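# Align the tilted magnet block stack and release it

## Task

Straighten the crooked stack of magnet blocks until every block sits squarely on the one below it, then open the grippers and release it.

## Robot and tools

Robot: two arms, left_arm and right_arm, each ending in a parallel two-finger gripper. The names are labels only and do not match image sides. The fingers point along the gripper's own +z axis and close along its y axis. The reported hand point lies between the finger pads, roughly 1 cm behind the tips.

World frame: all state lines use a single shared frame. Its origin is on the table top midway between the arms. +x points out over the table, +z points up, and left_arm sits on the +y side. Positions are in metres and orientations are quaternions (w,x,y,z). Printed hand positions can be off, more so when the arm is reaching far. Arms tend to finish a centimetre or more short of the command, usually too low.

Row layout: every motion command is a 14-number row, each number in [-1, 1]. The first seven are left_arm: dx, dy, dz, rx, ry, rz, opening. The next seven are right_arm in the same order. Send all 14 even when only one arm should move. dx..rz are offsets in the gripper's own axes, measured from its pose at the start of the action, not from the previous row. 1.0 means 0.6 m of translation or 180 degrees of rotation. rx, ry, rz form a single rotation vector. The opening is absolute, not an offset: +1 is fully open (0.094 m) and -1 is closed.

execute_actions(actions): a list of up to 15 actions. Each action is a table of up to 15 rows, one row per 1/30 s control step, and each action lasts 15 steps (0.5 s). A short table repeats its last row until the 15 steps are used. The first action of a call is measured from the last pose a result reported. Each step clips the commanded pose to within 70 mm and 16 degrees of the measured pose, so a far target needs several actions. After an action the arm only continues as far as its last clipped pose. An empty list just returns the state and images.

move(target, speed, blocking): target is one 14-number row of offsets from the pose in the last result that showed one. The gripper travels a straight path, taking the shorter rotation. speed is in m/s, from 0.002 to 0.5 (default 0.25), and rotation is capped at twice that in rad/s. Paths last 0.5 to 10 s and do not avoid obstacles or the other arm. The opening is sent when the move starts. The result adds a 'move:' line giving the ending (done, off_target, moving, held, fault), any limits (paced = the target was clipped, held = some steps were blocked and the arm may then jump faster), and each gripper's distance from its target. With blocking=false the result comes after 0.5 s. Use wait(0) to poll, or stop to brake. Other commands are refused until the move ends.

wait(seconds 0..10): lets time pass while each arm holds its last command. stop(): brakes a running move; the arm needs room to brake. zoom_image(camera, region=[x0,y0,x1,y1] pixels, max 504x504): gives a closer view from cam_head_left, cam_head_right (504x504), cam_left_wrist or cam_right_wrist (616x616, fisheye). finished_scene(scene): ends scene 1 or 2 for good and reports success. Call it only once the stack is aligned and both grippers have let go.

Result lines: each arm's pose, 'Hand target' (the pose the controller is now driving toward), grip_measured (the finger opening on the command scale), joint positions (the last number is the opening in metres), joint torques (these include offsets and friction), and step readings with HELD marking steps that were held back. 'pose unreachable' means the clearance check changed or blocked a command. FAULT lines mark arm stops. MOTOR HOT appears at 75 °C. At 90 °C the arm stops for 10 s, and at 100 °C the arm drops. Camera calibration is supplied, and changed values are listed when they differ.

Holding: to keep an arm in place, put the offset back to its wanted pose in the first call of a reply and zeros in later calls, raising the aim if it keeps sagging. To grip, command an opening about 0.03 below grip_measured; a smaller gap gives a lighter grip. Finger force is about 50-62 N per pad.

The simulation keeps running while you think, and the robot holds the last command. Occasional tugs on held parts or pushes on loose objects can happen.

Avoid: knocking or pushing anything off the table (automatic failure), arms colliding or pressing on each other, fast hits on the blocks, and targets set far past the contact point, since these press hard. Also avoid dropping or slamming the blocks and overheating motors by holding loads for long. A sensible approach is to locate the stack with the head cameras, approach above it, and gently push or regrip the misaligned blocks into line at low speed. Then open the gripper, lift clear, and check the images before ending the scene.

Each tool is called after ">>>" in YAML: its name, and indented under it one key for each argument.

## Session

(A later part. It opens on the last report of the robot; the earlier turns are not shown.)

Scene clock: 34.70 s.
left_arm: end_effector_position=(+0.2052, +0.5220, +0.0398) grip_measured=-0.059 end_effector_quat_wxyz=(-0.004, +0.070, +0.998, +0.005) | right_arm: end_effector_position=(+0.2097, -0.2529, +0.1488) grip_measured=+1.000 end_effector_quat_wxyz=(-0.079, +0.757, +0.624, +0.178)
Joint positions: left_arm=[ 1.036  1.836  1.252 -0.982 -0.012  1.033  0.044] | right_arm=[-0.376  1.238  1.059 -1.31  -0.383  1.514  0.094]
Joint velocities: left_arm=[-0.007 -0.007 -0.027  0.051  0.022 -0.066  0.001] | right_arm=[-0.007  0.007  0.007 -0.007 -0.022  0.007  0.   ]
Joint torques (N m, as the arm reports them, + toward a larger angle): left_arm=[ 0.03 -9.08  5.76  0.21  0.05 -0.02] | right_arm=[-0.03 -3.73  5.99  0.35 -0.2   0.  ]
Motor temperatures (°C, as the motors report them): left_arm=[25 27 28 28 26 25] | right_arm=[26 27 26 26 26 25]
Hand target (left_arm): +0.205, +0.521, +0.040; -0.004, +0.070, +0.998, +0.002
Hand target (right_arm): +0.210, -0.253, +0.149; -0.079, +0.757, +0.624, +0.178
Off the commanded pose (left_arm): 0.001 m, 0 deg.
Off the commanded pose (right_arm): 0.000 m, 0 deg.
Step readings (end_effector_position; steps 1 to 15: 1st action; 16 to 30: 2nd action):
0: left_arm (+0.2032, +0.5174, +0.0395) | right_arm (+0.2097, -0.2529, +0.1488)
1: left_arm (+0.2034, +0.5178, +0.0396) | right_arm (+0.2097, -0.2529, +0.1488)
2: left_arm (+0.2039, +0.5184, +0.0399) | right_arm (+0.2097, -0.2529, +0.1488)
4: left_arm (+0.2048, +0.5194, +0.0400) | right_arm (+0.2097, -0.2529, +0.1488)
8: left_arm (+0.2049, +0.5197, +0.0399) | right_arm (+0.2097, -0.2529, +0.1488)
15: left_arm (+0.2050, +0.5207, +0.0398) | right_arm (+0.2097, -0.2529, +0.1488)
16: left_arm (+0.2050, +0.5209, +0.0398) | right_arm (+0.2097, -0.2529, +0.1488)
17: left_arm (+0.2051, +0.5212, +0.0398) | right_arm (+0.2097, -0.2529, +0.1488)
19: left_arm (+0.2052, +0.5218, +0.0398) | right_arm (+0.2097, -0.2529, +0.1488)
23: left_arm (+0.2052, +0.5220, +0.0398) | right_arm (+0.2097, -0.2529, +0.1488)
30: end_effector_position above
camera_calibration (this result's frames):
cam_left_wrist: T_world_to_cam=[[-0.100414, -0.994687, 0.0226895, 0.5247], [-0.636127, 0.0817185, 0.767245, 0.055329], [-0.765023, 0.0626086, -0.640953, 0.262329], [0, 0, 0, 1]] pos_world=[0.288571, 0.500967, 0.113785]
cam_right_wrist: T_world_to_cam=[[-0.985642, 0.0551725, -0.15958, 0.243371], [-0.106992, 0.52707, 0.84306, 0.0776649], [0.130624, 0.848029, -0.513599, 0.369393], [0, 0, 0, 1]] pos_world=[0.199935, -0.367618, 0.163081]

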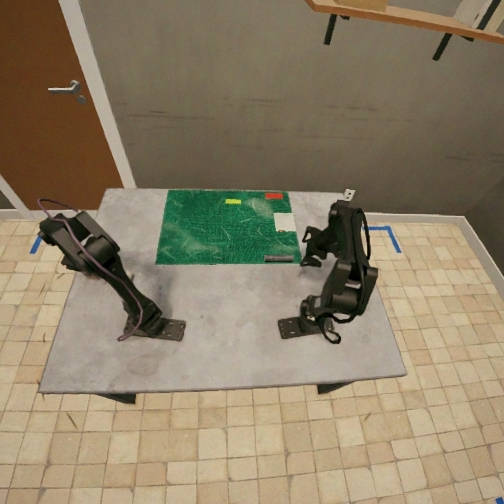

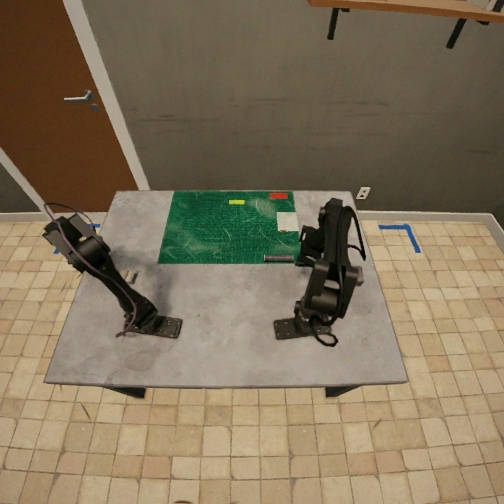

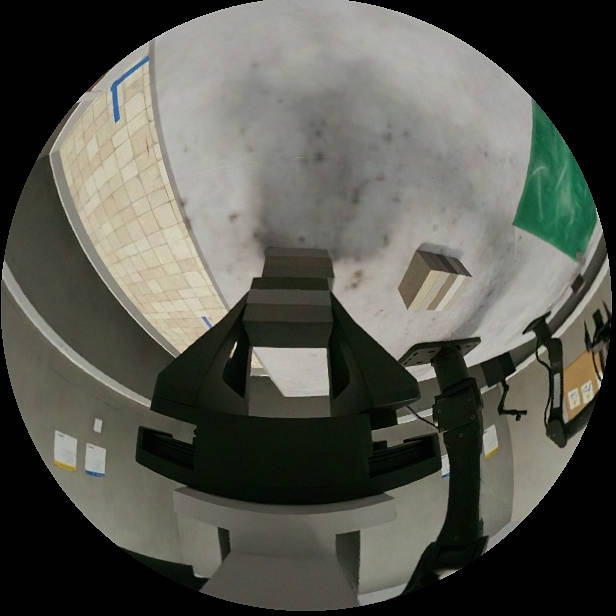

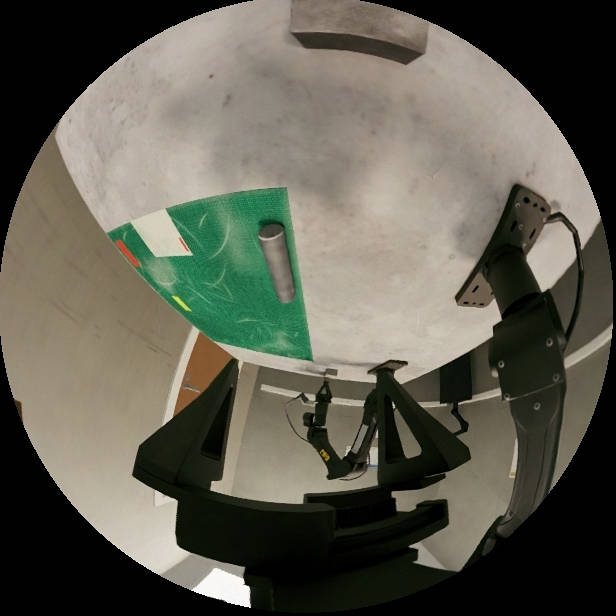

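>>> execute_actions:
  actions:
    - [[0,0,0.004,0,0,0,0.0,0,0,0,0,0,0,1],[0,0,0.007,0,0,0,0.06,0,0,0,0,0,0,1],[0,-0.001,0.010,0,0,0,0.12,0,0,0,0,0,0,1],[0,-0.002,0.013,0,0,0,0.18,0,0,0,0,0,0,1],[0.001,-0.003,0.017,0,0,0,0.22,0,0,0,0,0,0,1],[0.001,-0.004,0.021,0,0,0,0.24,0,0,0,0,0,0,1],[0.002,-0.005,0.025,0,0,0,0.24,0,0,0,0,0,0,1],[0.002,-0.006,0.029,0.002,0,0,0.24,0,0,0,0,0,0,1],[0.003,-0.007,0.033,0.003,0,0,0.24,0,0,0,0,0,0,1],[0.003,-0.008,0.037,0.003,0,0,0.24,0,0,0,0,0,0,1],[0.003,-0.008,0.040,0.003,0,0,0.24,0,0,0,0,0,0,1]]

>>> wait:
  seconds: 0.2

Scene clock: 35.97 s.
left_arm: end_effector_position=(+0.2021, +0.5181, +0.0247) grip_measured=+0.238 end_effector_quat_wxyz=(-0.004, +0.070, +0.998, +0.004) | right_arm: end_effector_position=(+0.2097, -0.2529, +0.1488) grip_measured=+1.000 end_effector_quat_wxyz=(-0.079, +0.757, +0.624, +0.178)
Joint positions: left_arm=[ 1.036  1.842  1.195 -0.922 -0.012  1.033  0.058] | right_arm=[-0.376  1.238  1.059 -1.31  -0.383  1.514  0.094]
Joint velocities: left_arm=[-0.007  0.042 -0.002  0.095  0.007  0.11   0.001] | right_arm=[-0.002 -0.002 -0.007 -0.022  0.007  0.022  0.   ]
Joint torques (N m, as the arm reports them, + toward a larger angle): left_arm=[-0.03 -7.73  4.46  0.36  0.06 -0.02] | right_arm=[ 0.15 -3.81  5.9   0.3  -0.17 -0.03]
Motor temperatures (°C, as the motors report them): left_arm=[25 27 28 28 26 25] | right_arm=[26 27 26 26 26 25]
Hand target (left_arm): +0.203, +0.517, +0.016; -0.004, +0.070, +0.998, +0.000
Hand target (right_arm): +0.210, -0.253, +0.149; -0.079, +0.757, +0.624, +0.178
Off the commanded pose (left_arm): 0.009 m, 0 deg.
Off the commanded pose (right_arm): 0.000 m, 0 deg.
Step readings (end_effector_position):
0: left_arm (+0.2052, +0.5220, +0.0398) | right_arm (+0.2097, -0.2529, +0.1488)
1: left_arm (+0.2053, +0.5220, +0.0398) | right_arm (+0.2097, -0.2529, +0.1488)
2: left_arm (+0.2054, +0.5222, +0.0398) | right_arm (+0.2097, -0.2529, +0.1488)
4: left_arm (+0.2059, +0.5229, +0.0396) | right_arm (+0.2097, -0.2529, +0.1488)
8: left_arm (+0.2048, +0.5215, +0.0339) | right_arm (+0.2097, -0.2529, +0.1488)
15: end_effector_position above
camera_calibration (this result's frames):
cam_left_wrist: T_world_to_cam=[[-0.10038, -0.994645, 0.0246052, 0.520836], [-0.635023, 0.0830855, 0.768012, 0.0643585], [-0.765944, 0.061468, -0.639963, 0.251228], [0, 0, 0, 1]] pos_world=[0.285577, 0.497258, 0.098533]
cam_right_wrist: T_world_to_cam=[[-0.985642, 0.0551725, -0.15958, 0.243371], [-0.106992, 0.52707, 0.84306, 0.0776649], [0.130624, 0.848029, -0.513599, 0.369393], [0, 0, 0, 1]] pos_world=[0.199935, -0.367618, 0.163081]

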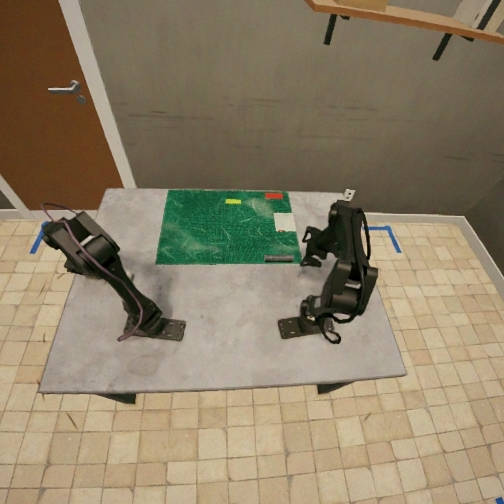

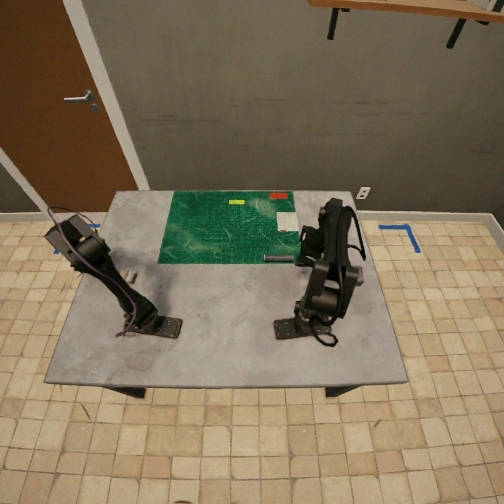

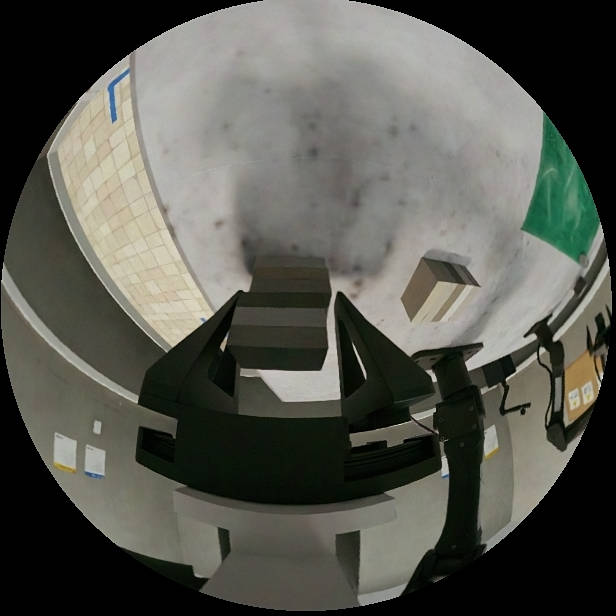

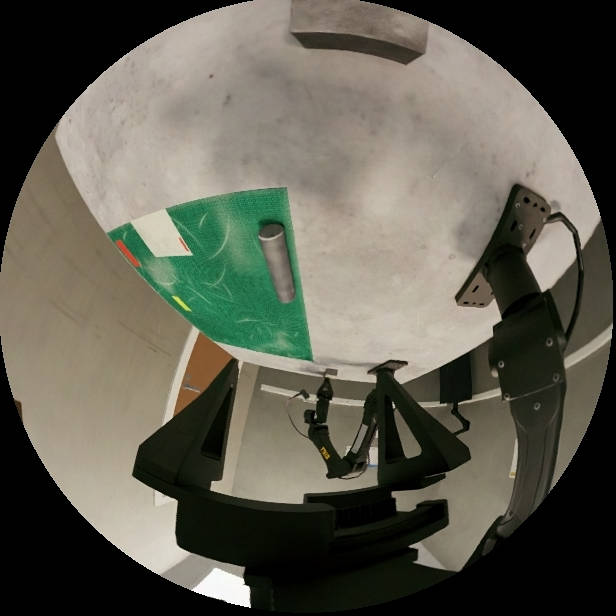

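Scene clock: 36.17 s.
left_arm: end_effector_position=(+0.2039, +0.5203, +0.0241) grip_measured=+0.238 end_effector_quat_wxyz=(-0.001, +0.070, +0.997, +0.008) | right_arm: end_effector_position=(+0.2097, -0.2529, +0.1488) grip_measured=+1.000 end_effector_quat_wxyz=(-0.079, +0.757, +0.624, +0.178)
Joint positions: left_arm=[ 1.036  1.844  1.195 -0.909 -0.012  1.033  0.058] | right_arm=[-0.376  1.238  1.059 -1.31  -0.383  1.514  0.094]
Joint velocities: left_arm=[-0.002 -0.002 -0.002  0.051  0.022 -0.125 -0.002] | right_arm=[-0.002  0.007 -0.002 -0.051 -0.051 -0.022  0.   ]
Joint torques (N m, as the arm reports them, + toward a larger angle): left_arm=[-0.02 -7.61  4.4   0.37  0.07 -0.03] | right_arm=[ 0.07 -3.82  5.92  0.33 -0.19 -0.01]
Motor temperatures (°C, as the motors report them): left_arm=[25 27 28 28 26 25] | right_arm=[26 27 26 26 26 25]
Hand target (left_arm): +0.203, +0.517, +0.016; -0.004, +0.070, +0.998, +0.000
Hand target (right_arm): +0.210, -0.253, +0.149; -0.079, +0.757, +0.624, +0.178
Off the commanded pose (left_arm): 0.009 m, 1 deg.
Off the commanded pose (right_arm): 0.000 m, 0 deg.
wait: 0.20 s; no rest
camera_calibration (this result's frames):
cam_left_wrist: T_world_to_cam=[[-0.100511, -0.994808, 0.0159834, 0.523559], [-0.639981, 0.0769445, 0.764529, 0.0700339], [-0.761789, 0.0666145, -0.644392, 0.248687], [0, 0, 0, 1]] pos_world=[0.286891, 0.498885, 0.0983408]
cam_right_wrist: T_world_to_cam=[[-0.985642, 0.0551725, -0.15958, 0.243371], [-0.106992, 0.52707, 0.84306, 0.0776649], [0.130624, 0.848029, -0.513599, 0.369393], [0, 0, 0, 1]] pos_world=[0.199935, -0.367618, 0.163081]

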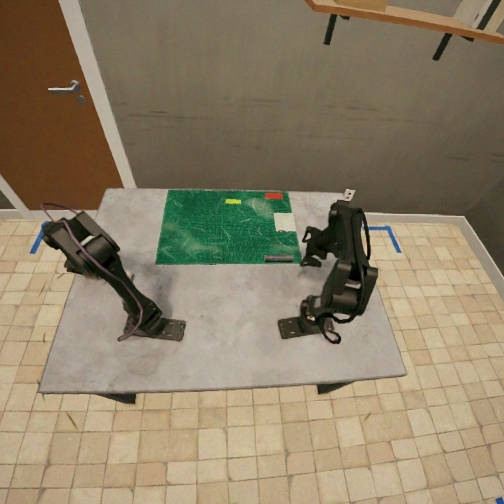

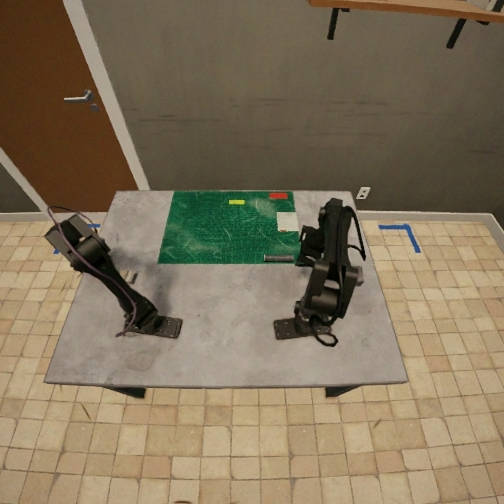

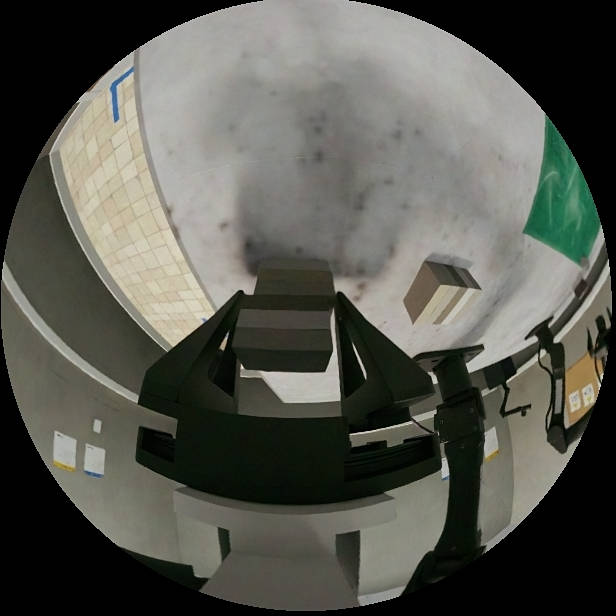

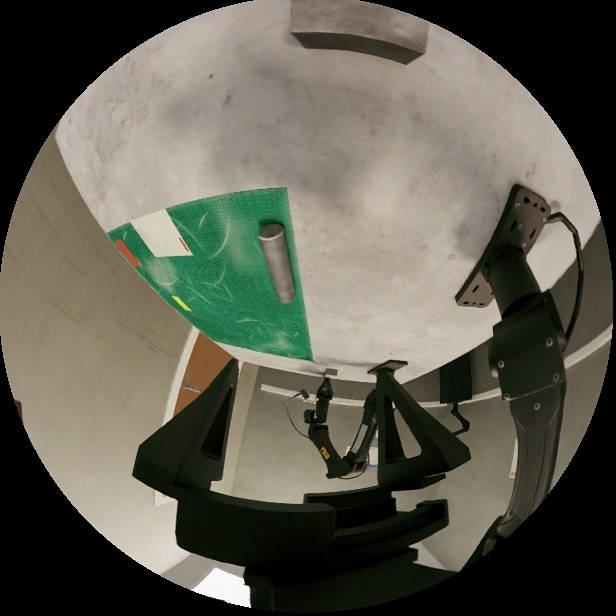

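>>> execute_actions:
  actions:
    - [[0,-0.001,0,0.003,0,0,0.20,0,0,0,0,0,0,1],[0,-0.002,0,0.005,0,0,0.16,0,0,0,0,0,0,1],[0,-0.002,0,0.005,0,0,0.13,0,0,0,0,0,0,1],[0,-0.002,0,0.005,0,0,0.10,0,0,0,0,0,0,1],[0,-0.002,0,0.005,0,0,0.08,0,0,0,0,0,0,1],[0,-0.002,0,0.005,0,0,0.06,0,0,0,0,0,0,1],[0,-0.002,0,0.005,0,0,0.04,0,0,0,0,0,0,1],[0,-0.002,0,0.005,0,0,0.02,0,0,0,0,0,0,1],[0,-0.002,0,0.005,0,0,0.0,0,0,0,0,0,0,1],[0,-0.002,0,0.005,0,0,-0.02,0,0,0,0,0,0,1],[0,-0.002,0,0.005,0,0,-0.04,0,0,0,0,0,0,1],[0,-0.002,0,0.005,0,0,-0.06,0,0,0,0,0,0,1],[0,-0.002,0,0.005,0,0,-0.08,0,0,0,0,0,0,1],[0,-0.002,0,0.005,0,0,-0.10,0,0,0,0,0,0,1],[0,-0.002,0,0.005,0,0,-0.11,0,0,0,0,0,0,1]]

>>> zoom_image:
  camera: "cam_left_wrist"
  region: [200, 220, 380, 400]

Scene clock: 37.07 s.
left_arm: end_effector_position=(+0.2033, +0.5180, +0.0241) grip_measured=-0.059 end_effector_quat_wxyz=(-0.002, +0.070, +0.998, +0.003) | right_arm: end_effector_position=(+0.2097, -0.2529, +0.1488) grip_measured=+1.000 end_effector_quat_wxyz=(-0.079, +0.757, +0.624, +0.178)
Joint positions: left_arm=[ 1.036  1.844  1.195 -0.918 -0.006  1.033  0.044] | right_arm=[-0.376  1.238  1.059 -1.31  -0.383  1.514  0.094]
Joint velocities: left_arm=[ 0.012  0.002  0.007  0.007 -0.051  0.095 -0.001] | right_arm=[ 0.002 -0.012 -0.002 -0.051 -0.051 -0.007  0.   ]
Joint torques (N m, as the arm reports them, + toward a larger angle): left_arm=[ 0.24 -8.29  6.49  0.18  0.05  0.01] | right_arm=[ 0.03 -3.77  5.89  0.31 -0.22 -0.01]
Motor temperatures (°C, as the motors report them): left_arm=[25 27 28 28 26 25] | right_arm=[26 27 26 26 26 25]
Hand target (left_arm): +0.204, +0.519, +0.024; -0.002, +0.070, +0.998, +0.000
Hand target (right_arm): +0.210, -0.253, +0.149; -0.079, +0.757, +0.624, +0.178
Off the commanded pose (left_arm): 0.001 m, 0 deg.
Off the commanded pose (right_arm): 0.000 m, 0 deg.
Step readings (end_effector_position):
0: left_arm (+0.2044, +0.5210, +0.0241) | right_arm (+0.2097, -0.2529, +0.1488)
1: left_arm (+0.2044, +0.5210, +0.0241) | right_arm (+0.2097, -0.2529, +0.1488)
2: left_arm (+0.2044, +0.5210, +0.0241) | right_arm (+0.2097, -0.2529, +0.1488)
4: left_arm (+0.2043, +0.5207, +0.0241) | right_arm (+0.2097, -0.2529, +0.1488)
8: left_arm (+0.2037, +0.5192, +0.0241) | right_arm (+0.2097, -0.2529, +0.1488)
15: end_effector_position above
camera_calibration (this result's frames):
cam_left_wrist: T_world_to_cam=[[-0.100533, -0.994582, 0.0264559, 0.520811], [-0.639168, 0.0849395, 0.764363, 0.0655605], [-0.762468, 0.0599339, -0.644244, 0.251983], [0, 0, 0, 1]] pos_world=[0.286392, 0.497318, 0.0984482]
cam_right_wrist: T_world_to_cam=[[-0.985642, 0.0551725, -0.15958, 0.243371], [-0.106992, 0.52707, 0.84306, 0.0776649], [0.130624, 0.848029, -0.513599, 0.369393], [0, 0, 0, 1]] pos_world=[0.199935, -0.367618, 0.163081]

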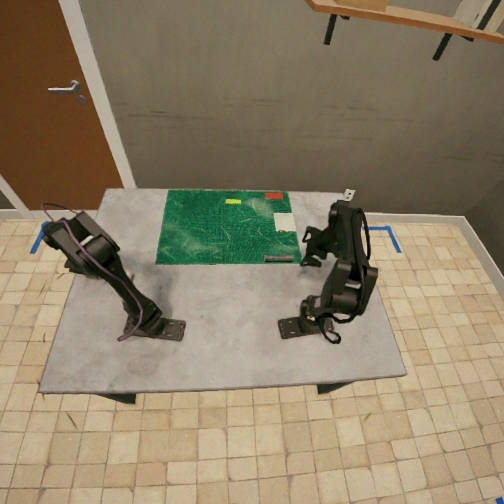

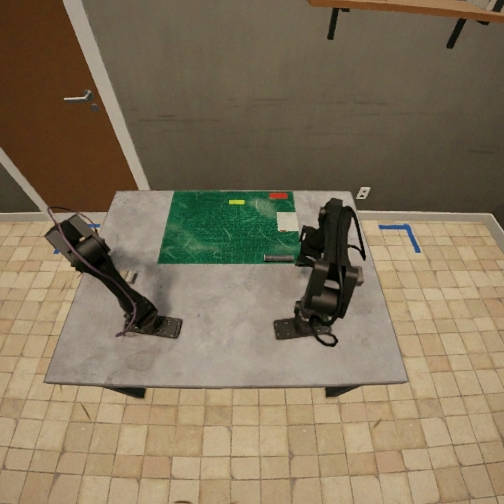

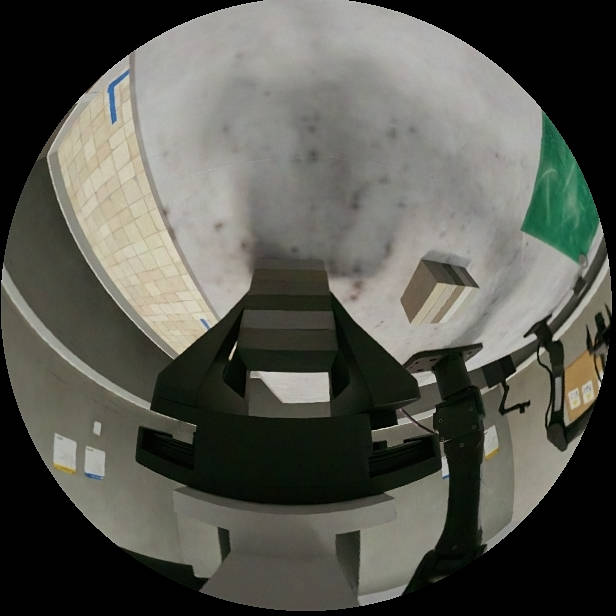

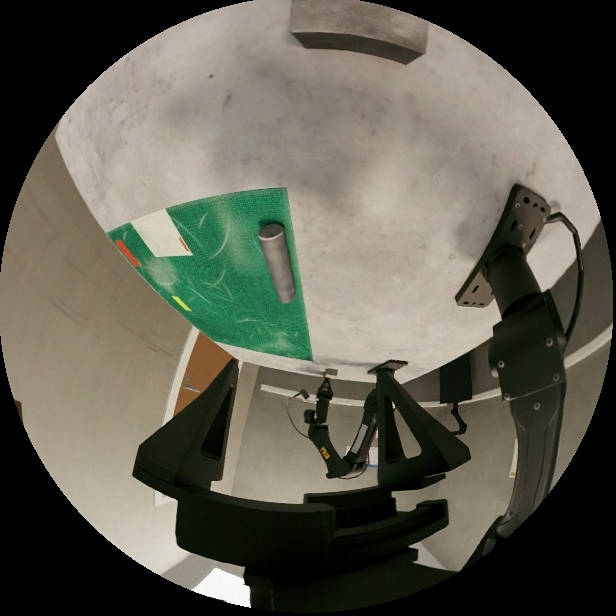

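Region (200, 220, 380, 400) of cam_left_wrist's 616x616 image, scaled by 2.800, with more detail than that image has.

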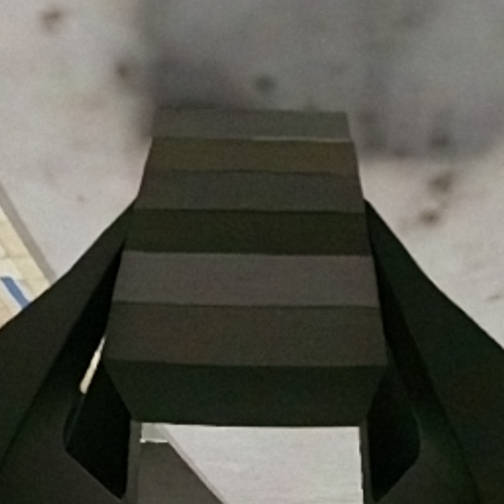

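>>> execute_actions:
  actions:
    - [[0,0,0.004,0,0,0,0.0,0,0,0,0,0,0,1],[0,0,0.007,0,0,0,0.04,0,0,0,0,0,0,1],[0,0,0.010,0,0,0,0.08,0,0,0,0,0,0,1],[0,0,0.013,0,0,0,0.12,0,0,0,0,0,0,1],[0,0,0.016,0,0,0,0.12,0,0,0,0,0,0,1],[0,-0.001,0.019,0,0,0,0.12,0,0,0,0,0,0,1],[0,-0.001,0.022,0,0,0,0.12,0,0,0,0,0,0,1],[0,-0.002,0.025,0.002,0,0,0.12,0,0,0,0,0,0,1],[0,-0.002,0.028,0.003,0,0,0.12,0,0,0,0,0,0,1],[0,-0.003,0.031,0.003,0,0,0.12,0,0,0,0,0,0,1],[0,-0.003,0.034,0.003,0,0,0.12,0,0,0,0,0,0,1],[0,-0.003,0.036,0.003,0,0,0.12,0,0,0,0,0,0,1]]

>>> execute_actions:
  actions:
    - [[0,0,0.004,0,0,0,0.10,0,0,0,0,0,0,1],[0,0,0.004,0,0,0,0.08,0,0,0,0,0,0,1],[0,0,0.004,0,0,0,0.06,0,0,0,0,0,0,1],[0,0,0.004,0,0,0,0.04,0,0,0,0,0,0,1],[0,0,0.004,0,0,0,0.02,0,0,0,0,0,0,1],[0,0,0.004,0,0,0,0.005,0,0,0,0,0,0,1],[0,0,0.004,0,0,0,-0.01,0,0,0,0,0,0,1],[0,0,0.004,0,0,0,-0.025,0,0,0,0,0,0,1],[0,0,0.004,0,0,0,-0.04,0,0,0,0,0,0,1],[0,0,0.004,0,0,0,-0.055,0,0,0,0,0,0,1],[0,0,0.004,0,0,0,-0.07,0,0,0,0,0,0,1],[0,0,0.004,0,0,0,-0.085,0,0,0,0,0,0,1],[0,0,0.004,0,0,0,-0.10,0,0,0,0,0,0,1],[0,0,0.004,0,0,0,-0.11,0,0,0,0,0,0,1]]

>>> zoom_image:
  camera: "cam_left_wrist"
  region: [210, 240, 370, 400]

Scene clock: 38.27 s.
left_arm: end_effector_position=(+0.2033, +0.5180, +0.0111) grip_measured=+0.118 end_effector_quat_wxyz=(-0.001, +0.070, +0.998, +0.004) | right_arm: end_effector_position=(+0.2097, -0.2529, +0.1488) grip_measured=+1.000 end_effector_quat_wxyz=(-0.079, +0.757, +0.624, +0.178)
Joint positions: left_arm=[ 1.036  1.864  1.164 -0.867 -0.006  1.033  0.053] | right_arm=[-0.376  1.238  1.059 -1.31  -0.383  1.514  0.094]
Joint velocities: left_arm=[ 0.002  0.066 -0.046  0.037  0.022 -0.007 -0.001] | right_arm=[ 0.017  0.002 -0.012  0.066 -0.007 -0.051  0.   ]
Joint torques (N m, as the arm reports them, + toward a larger angle): left_arm=[-0.03 -8.09  4.32  0.37  0.06 -0.03] | right_arm=[ 0.06 -3.86  5.92  0.33 -0.2   0.  ]
Motor temperatures (°C, as the motors report them): left_arm=[25 27 28 28 26 25] | right_arm=[26 27 26 26 26 25]
Hand target (left_arm): +0.203, +0.516, +0.003; -0.002, +0.070, +0.998, -0.002
Hand target (right_arm): +0.210, -0.253, +0.149; -0.079, +0.757, +0.624, +0.178
Off the commanded pose (left_arm): 0.009 m, 1 deg.
Off the commanded pose (right_arm): 0.000 m, 0 deg.
Step readings (end_effector_position):
0: left_arm (+0.2033, +0.5180, +0.0241) | right_arm (+0.2097, -0.2529, +0.1488)
1: left_arm (+0.2034, +0.5181, +0.0241) | right_arm (+0.2097, -0.2529, +0.1488)
2: left_arm (+0.2036, +0.5183, +0.0241) | right_arm (+0.2097, -0.2529, +0.1488)
4: left_arm (+0.2042, +0.5190, +0.0241) | right_arm (+0.2097, -0.2529, +0.1488)
8: left_arm (+0.2054, +0.5205, +0.0220) | right_arm (+0.2097, -0.2529, +0.1488)
15: end_effector_position above
camera_calibration (this result's frames):
cam_left_wrist: T_world_to_cam=[[-0.100552, -0.994605, 0.025498, 0.521156], [-0.639717, 0.0842591, 0.763978, 0.0759429], [-0.762005, 0.0605078, -0.644738, 0.24322], [0, 0, 0, 1]] pos_world=[0.28632, 0.497229, 0.0855061]
cam_right_wrist: T_world_to_cam=[[-0.985642, 0.0551725, -0.15958, 0.243371], [-0.106992, 0.52707, 0.84306, 0.0776649], [0.130624, 0.848029, -0.513599, 0.369393], [0, 0, 0, 1]] pos_world=[0.199935, -0.367618, 0.163081]

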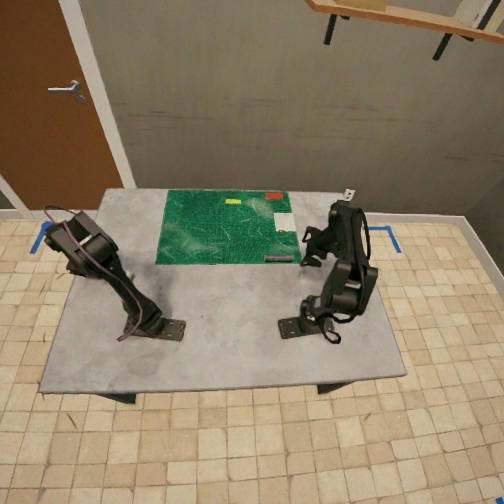

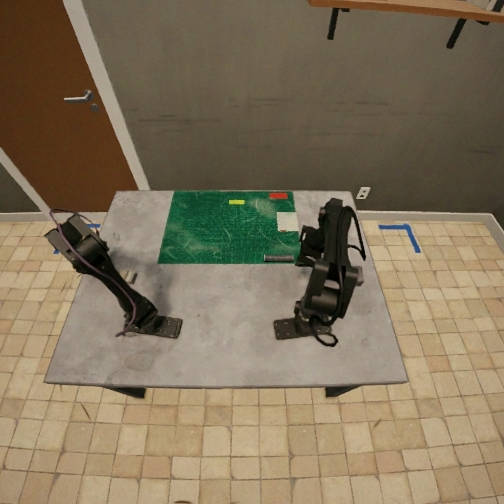

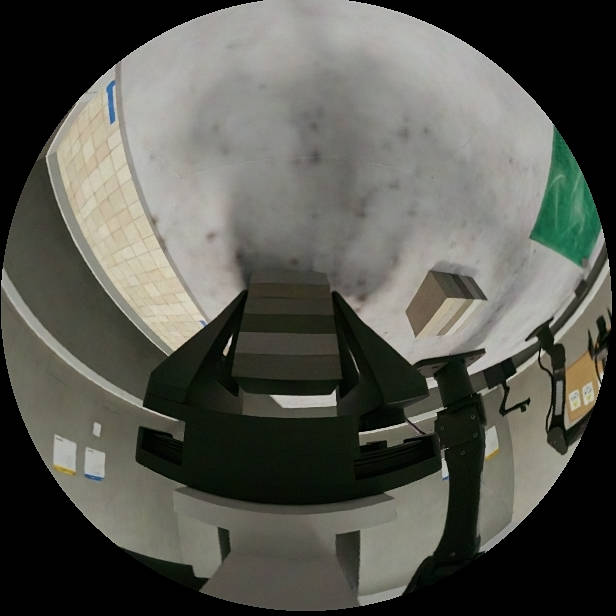

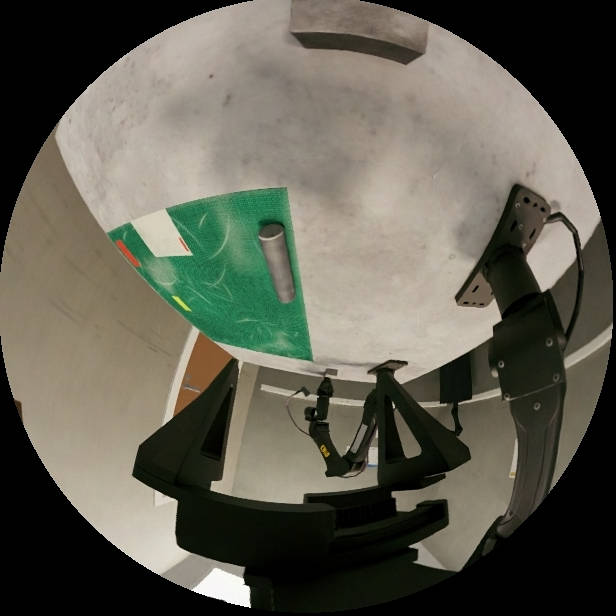

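Scene clock: 38.77 s.
left_arm: end_effector_position=(+0.2036, +0.5185, +0.0109) grip_measured=-0.059 end_effector_quat_wxyz=(-0.001, +0.070, +0.998, +0.005) | right_arm: end_effector_position=(+0.2097, -0.2529, +0.1488) grip_measured=+1.000 end_effector_quat_wxyz=(-0.079, +0.757, +0.624, +0.178)
Joint positions: left_arm=[ 1.036  1.864  1.164 -0.864 -0.006  1.033  0.044] | right_arm=[-0.376  1.238  1.059 -1.31  -0.383  1.514  0.094]
Joint velocities: left_arm=[-0.007 -0.012  0.007  0.037 -0.022 -0.022  0.001] | right_arm=[ 0.012  0.002 -0.012 -0.051 -0.051  0.037  0.   ]
Joint torques (N m, as the arm reports them, + toward a larger angle): left_arm=[ 0.04 -8.8   5.12  0.32  0.   -0.02] | right_arm=[ 0.02 -3.89  5.98  0.35 -0.19 -0.02]
Motor temperatures (°C, as the motors report them): left_arm=[25 27 28 28 26 25] | right_arm=[26 27 26 26 26 25]
Hand target (left_arm): +0.203, +0.518, +0.009; -0.001, +0.070, +0.998, +0.004
Hand target (right_arm): +0.210, -0.253, +0.149; -0.079, +0.757, +0.624, +0.178
Off the commanded pose (left_arm): 0.002 m, 0 deg.
Off the commanded pose (right_arm): 0.000 m, 0 deg.
Step readings (end_effector_position):
0: left_arm (+0.2033, +0.5180, +0.0111) | right_arm (+0.2097, -0.2529, +0.1488)
1: left_arm (+0.2033, +0.5179, +0.0109) | right_arm (+0.2097, -0.2529, +0.1488)
2: left_arm (+0.2033, +0.5179, +0.0109) | right_arm (+0.2097, -0.2529, +0.1488)
4: left_arm (+0.2036, +0.5183, +0.0109) | right_arm (+0.2097, -0.2529, +0.1488)
8: left_arm (+0.2036, +0.5184, +0.0109) | right_arm (+0.2097, -0.2529, +0.1488)
15: end_effector_position above
camera_calibration (this result's frames):
cam_left_wrist: T_world_to_cam=[[-0.100577, -0.994655, 0.0233735, 0.521738], [-0.640588, 0.0827146, 0.763416, 0.0772364], [-0.761269, 0.0618096, -0.645484, 0.242483], [0, 0, 0, 1]] pos_world=[0.286546, 0.497573, 0.0853603]
cam_right_wrist: T_world_to_cam=[[-0.985642, 0.0551725, -0.15958, 0.243371], [-0.106992, 0.52707, 0.84306, 0.0776649], [0.130624, 0.848029, -0.513599, 0.369393], [0, 0, 0, 1]] pos_world=[0.199935, -0.367618, 0.163081]

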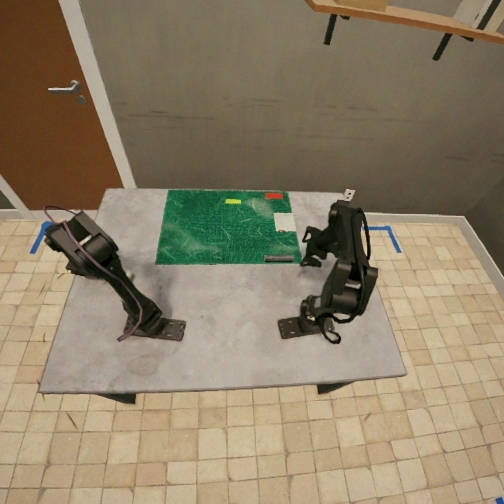

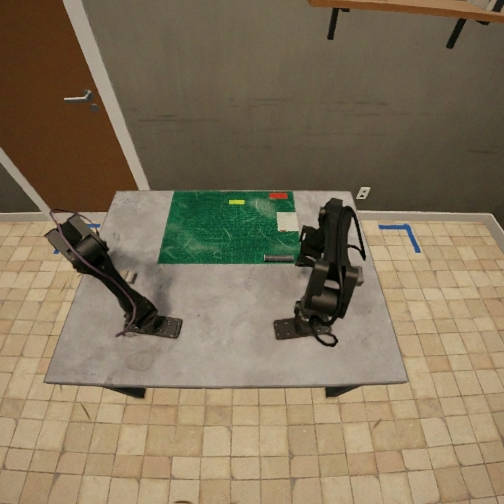

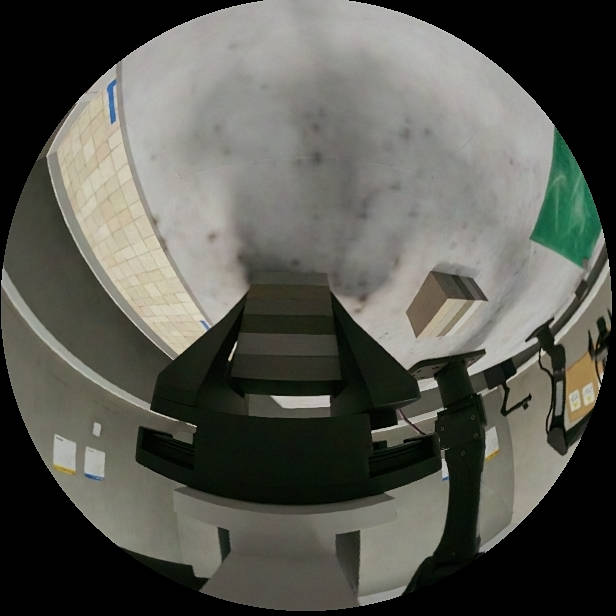

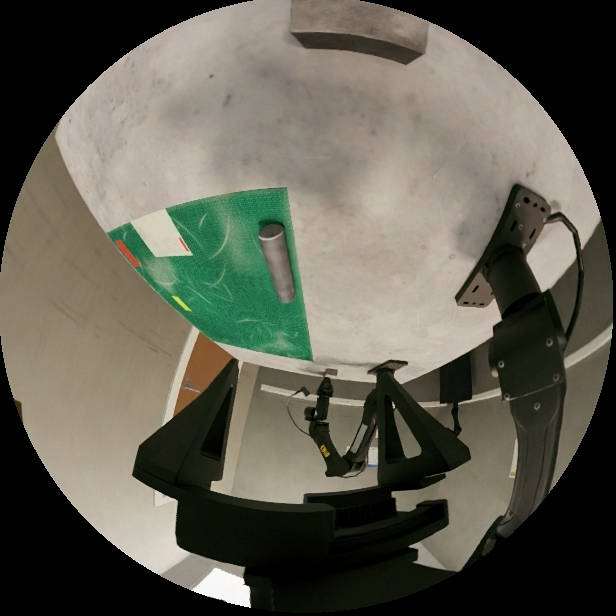

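Region (210, 240, 370, 400) of cam_left_wrist's 616x616 image, scaled by 3.150, with more detail than that image has.

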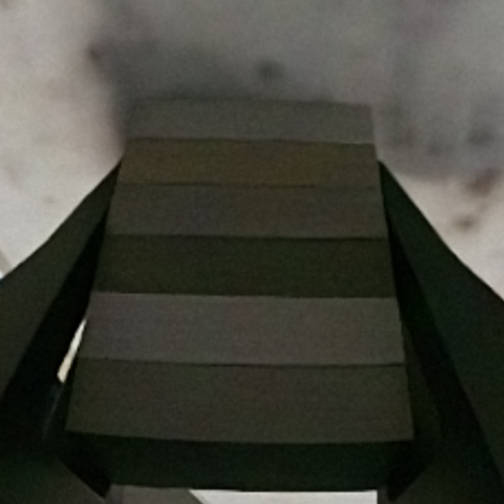

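>>> execute_actions:
  actions:
    - [[0,0,-0.003,0,0,0,0.0,0,0,0,0,0,0,1],[0,0,-0.006,0,0,0,0.08,0,0,0,0,0,0,1],[0,0,-0.009,0,0,0,0.17,0,0,0,0,0,0,1],[0,0,-0.013,0,0,0,0.27,0,0,0,0,0,0,1],[0,0,-0.018,0,0,-0.005,0.37,0,0,0,0,0,0,1],[0,0,-0.023,0,0,-0.012,0.47,0,0,0,0,0,0,1],[0,0,-0.028,0,0,-0.02,0.56,0,0,0,0,0,0,1],[0,0,-0.033,0,0,-0.03,0.64,0,0,0,0,0,0,1],[0,0,-0.038,0,0,-0.04,0.7,0,0,0,0,0,0,1],[0,0,-0.043,0,0,-0.05,0.7,0,0,0,0,0,0,1],[0,0,-0.048,0,0,-0.06,0.7,0,0,0,0,0,0,1],[0,0,-0.053,0,0,-0.07,0.7,0,0,0,0,0,0,1],[0,0,-0.058,0,0,-0.08,0.7,0,0,0,0,0,0,1],[0,0,-0.063,0,0,-0.09,0.7,0,0,0,0,0,0,1],[0,0,-0.068,0,0,-0.10,0.7,0,0,0,0,0,0,1]]
    - [[0,0,-0.03,0,0,-0.05,0.7,0,0,0,0,0,0,1],[0,0,-0.034,0,0,-0.06,0.7,0,0,0,0,0,0,1],[0,0,-0.038,0,0,-0.07,0.7,0,0,0,0,0,0,1],[0,0,-0.042,0,0,-0.08,0.7,0,0,0,0,0,0,1],[0,0,-0.045,0,0,-0.09,0.7,0,0,0,0,0,0,1],[0,0,-0.048,0,0,-0.10,0.7,0,0,0,0,0,0,1],[0,0,-0.05,0,0,-0.11,0.7,0,0,0,0,0,0,1],[0,0,-0.05,0,0,-0.12,0.7,0,0,0,0,0,0,1],[0,0,-0.05,0,0,-0.13,0.7,0,0,0,0,0,0,1],[0,0,-0.05,0,0,-0.14,0.7,0,0,0,0,0,0,1],[0,0,-0.05,0,0,-0.15,0.7,0,0,0,0,0,0,1],[0,0,-0.05,0,0,-0.16,0.7,0,0,0,0,0,0,1],[0,0,-0.05,0,0,-0.17,0.7,0,0,0,0,0,0,1],[0,0,-0.05,0,0,-0.18,0.7,0,0,0,0,0,0,1],[0,0,-0.05,0,0,-0.19,0.7,0,0,0,0,0,0,1]]

>>> wait:
  seconds: 0.2

>>> zoom_image:
  camera: "cam_left_wrist"
  region: [220, 210, 360, 350]

Scene clock: 40.70 s.
left_arm: end_effector_position=(+0.2032, +0.5179, +0.0541) grip_measured=+0.698 end_effector_quat_wxyz=(-0.001, -0.241, +0.970, +0.003) | right_arm: end_effector_position=(+0.2097, -0.2529, +0.1488) grip_measured=+1.000 end_effector_quat_wxyz=(-0.079, +0.757, +0.624, +0.178)
Joint positions: left_arm=[ 1.036  1.805  1.272 -1.036 -0.006  0.404  0.08 ] | right_arm=[-0.376  1.238  1.059 -1.31  -0.383  1.514  0.094]
Joint velocities: left_arm=[-0.002 -0.002  0.007 -0.095 -0.007 -0.901 -0.   ] | right_arm=[ 0.007 -0.012  0.007 -0.022 -0.022 -0.095  0.   ]
Joint torques (N m, as the arm reports them, + toward a larger angle): left_arm=[  0.38 -10.28   7.59   0.08   0.06  -0.05] | right_arm=[ 0.03 -3.85  5.91  0.32 -0.18 -0.03]
Motor temperatures (°C, as the motors report them): left_arm=[25 28 28 28 26 25] | right_arm=[26 27 26 26 26 25]
Hand target (left_arm): +0.204, +0.519, +0.064; +0.006, -0.309, +0.951, +0.004
Hand target (right_arm): +0.210, -0.253, +0.149; -0.079, +0.757, +0.624, +0.178
Off the commanded pose (left_arm): 0.011 m, 9 deg.
Off the commanded pose (right_arm): 0.000 m, 0 deg.
Step readings (end_effector_position; steps 1 to 15: 1st action; 16 to 30: 2nd action):
0: left_arm (+0.2036, +0.5185, +0.0109) | right_arm (+0.2097, -0.2529, +0.1488)
1: left_arm (+0.2036, +0.5185, +0.0109) | right_arm (+0.2097, -0.2529, +0.1488)
2: left_arm (+0.2036, +0.5185, +0.0109) | right_arm (+0.2097, -0.2529, +0.1488)
4: left_arm (+0.2033, +0.5181, +0.0109) | right_arm (+0.2097, -0.2529, +0.1488)
8: left_arm (+0.2016, +0.5159, +0.0128) | right_arm (+0.2097, -0.2529, +0.1488)
15: left_arm (+0.2044, +0.5195, +0.0345) | right_arm (+0.2097, -0.2529, +0.1488)
16: left_arm (+0.2050, +0.5202, +0.0378) | right_arm (+0.2097, -0.2529, +0.1488)
17: left_arm (+0.2056, +0.5209, +0.0407) | right_arm (+0.2097, -0.2529, +0.1488)
19: left_arm (+0.2061, +0.5215, +0.0455) | right_arm (+0.2097, -0.2529, +0.1488)
23: left_arm (+0.2057, +0.5210, +0.0521) | right_arm (+0.2097, -0.2529, +0.1488)
30: end_effector_position above
camera_calibration (this result's frames):
cam_left_wrist: T_world_to_cam=[[0.503178, -0.863793, 0.0259404, 0.329543], [-0.568598, -0.308318, 0.762651, 0.231961], [-0.650775, -0.398499, -0.64629, 0.486048], [0, 0, 0, 1]] pos_world=[0.282381, 0.549864, 0.128674]
cam_right_wrist: T_world_to_cam=[[-0.985642, 0.0551725, -0.15958, 0.243371], [-0.106992, 0.52707, 0.84306, 0.0776649], [0.130624, 0.848029, -0.513599, 0.369393], [0, 0, 0, 1]] pos_world=[0.199935, -0.367618, 0.163081]

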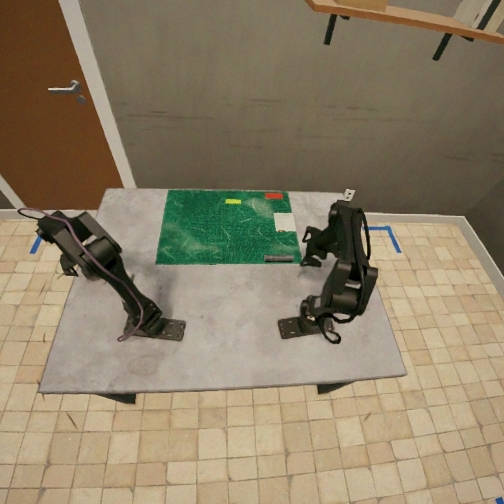

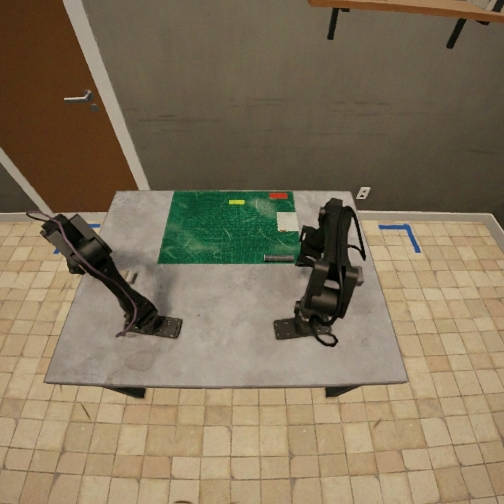

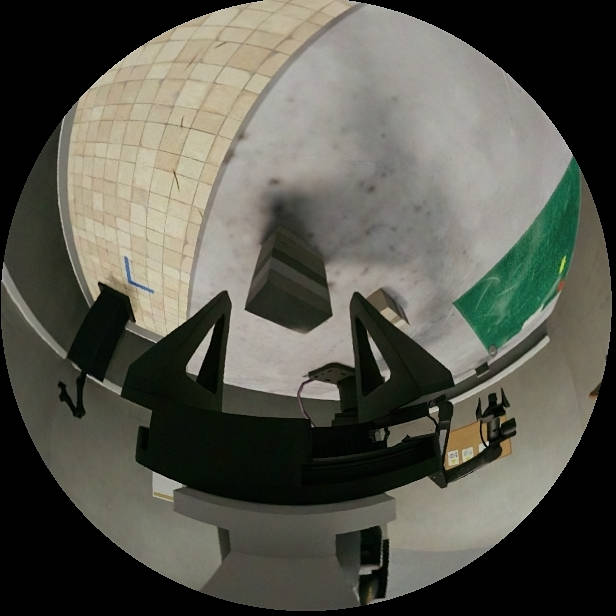

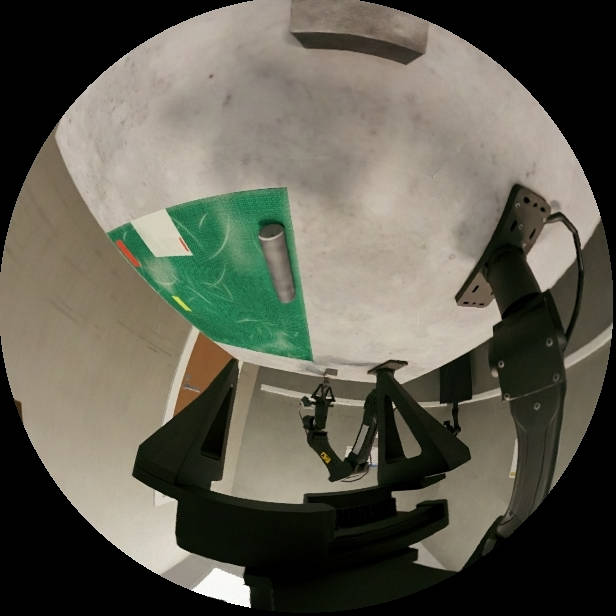

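Scene clock: 40.90 s.
left_arm: end_effector_position=(+0.2021, +0.5166, +0.0541) grip_measured=+0.698 end_effector_quat_wxyz=(-0.004, -0.288, +0.958, +0.001) | right_arm: end_effector_position=(+0.2097, -0.2529, +0.1488) grip_measured=+1.000 end_effector_quat_wxyz=(-0.079, +0.757, +0.624, +0.178)
Joint positions: left_arm=[ 1.036  1.805  1.272 -1.043 -0.006  0.307  0.08 ] | right_arm=[-0.376  1.238  1.059 -1.31  -0.383  1.514  0.094]
Joint velocities: left_arm=[ 0.007  0.002  0.002 -0.007  0.007 -0.271 -0.001] | right_arm=[-0.017  0.007  0.002  0.037 -0.081 -0.037  0.   ]
Joint torques (N m, as the arm reports them, + toward a larger angle): left_arm=[  0.38 -10.23   7.61   0.11   0.09  -0.06] | right_arm=[ 0.04 -3.8   5.83  0.35 -0.22 -0.01]
Motor temperatures (°C, as the motors report them): left_arm=[25 28 29 28 26 25] | right_arm=[26 27 26 26 26 25]
Hand target (left_arm): +0.204, +0.519, +0.064; +0.006, -0.309, +0.951, +0.004
Hand target (right_arm): +0.210, -0.253, +0.149; -0.079, +0.757, +0.624, +0.178
Off the commanded pose (left_arm): 0.011 m, 3 deg.
Off the commanded pose (right_arm): 0.000 m, 0 deg.
wait: 0.20 s; no rest
camera_calibration (this result's frames):
cam_left_wrist: T_world_to_cam=[[0.584485, -0.810931, 0.0277327, 0.285097], [-0.533199, -0.358096, 0.766464, 0.249293], [-0.611618, -0.462773, -0.641689, 0.509865], [0, 0, 0, 1]] pos_world=[0.27813, 0.556417, 0.128194]
cam_right_wrist: T_world_to_cam=[[-0.985642, 0.0551725, -0.15958, 0.243371], [-0.106992, 0.52707, 0.84306, 0.0776649], [0.130624, 0.848029, -0.513599, 0.369393], [0, 0, 0, 1]] pos_world=[0.199935, -0.367618, 0.163081]

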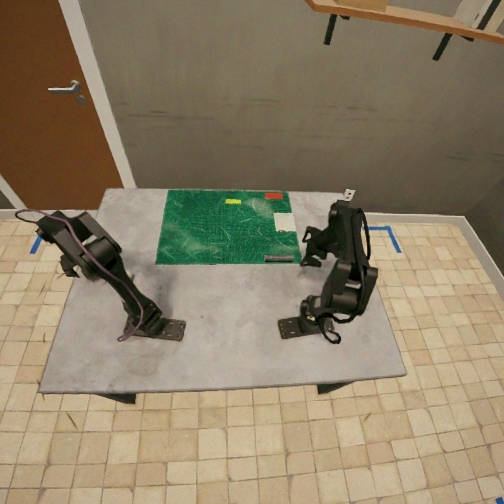

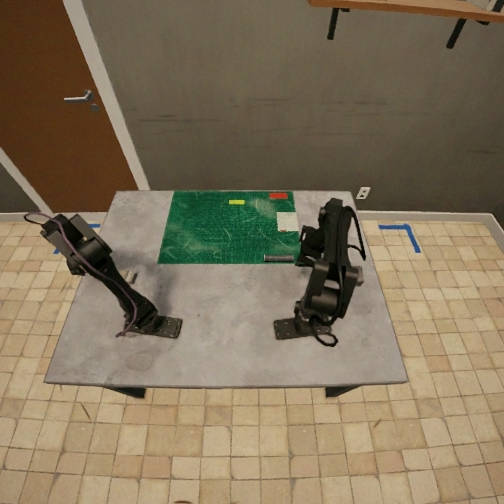

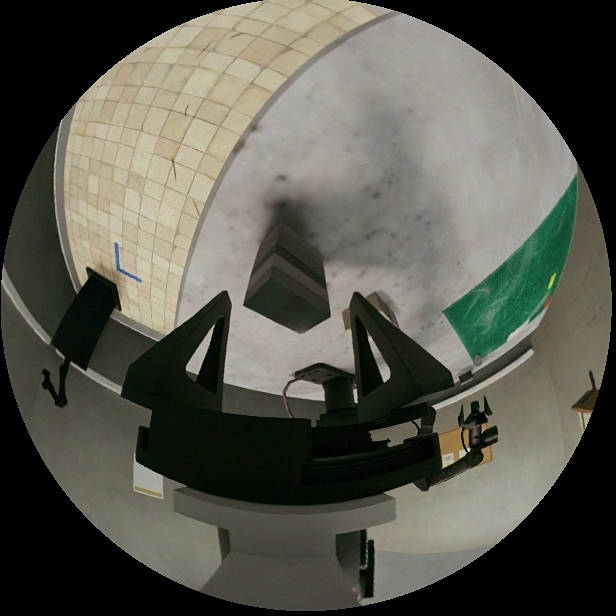

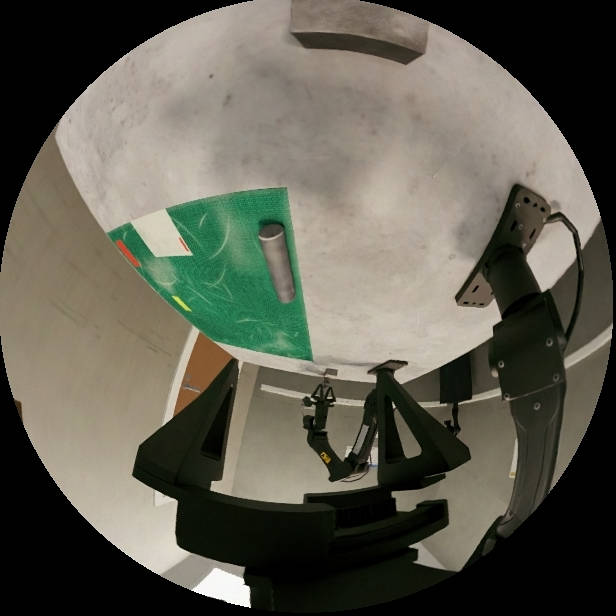

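Region (220, 210, 360, 350) of cam_left_wrist's 616x616 image, scaled by 3.600, with more detail than that image has.

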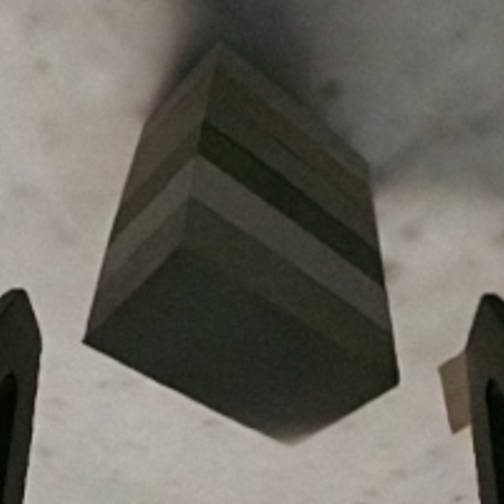

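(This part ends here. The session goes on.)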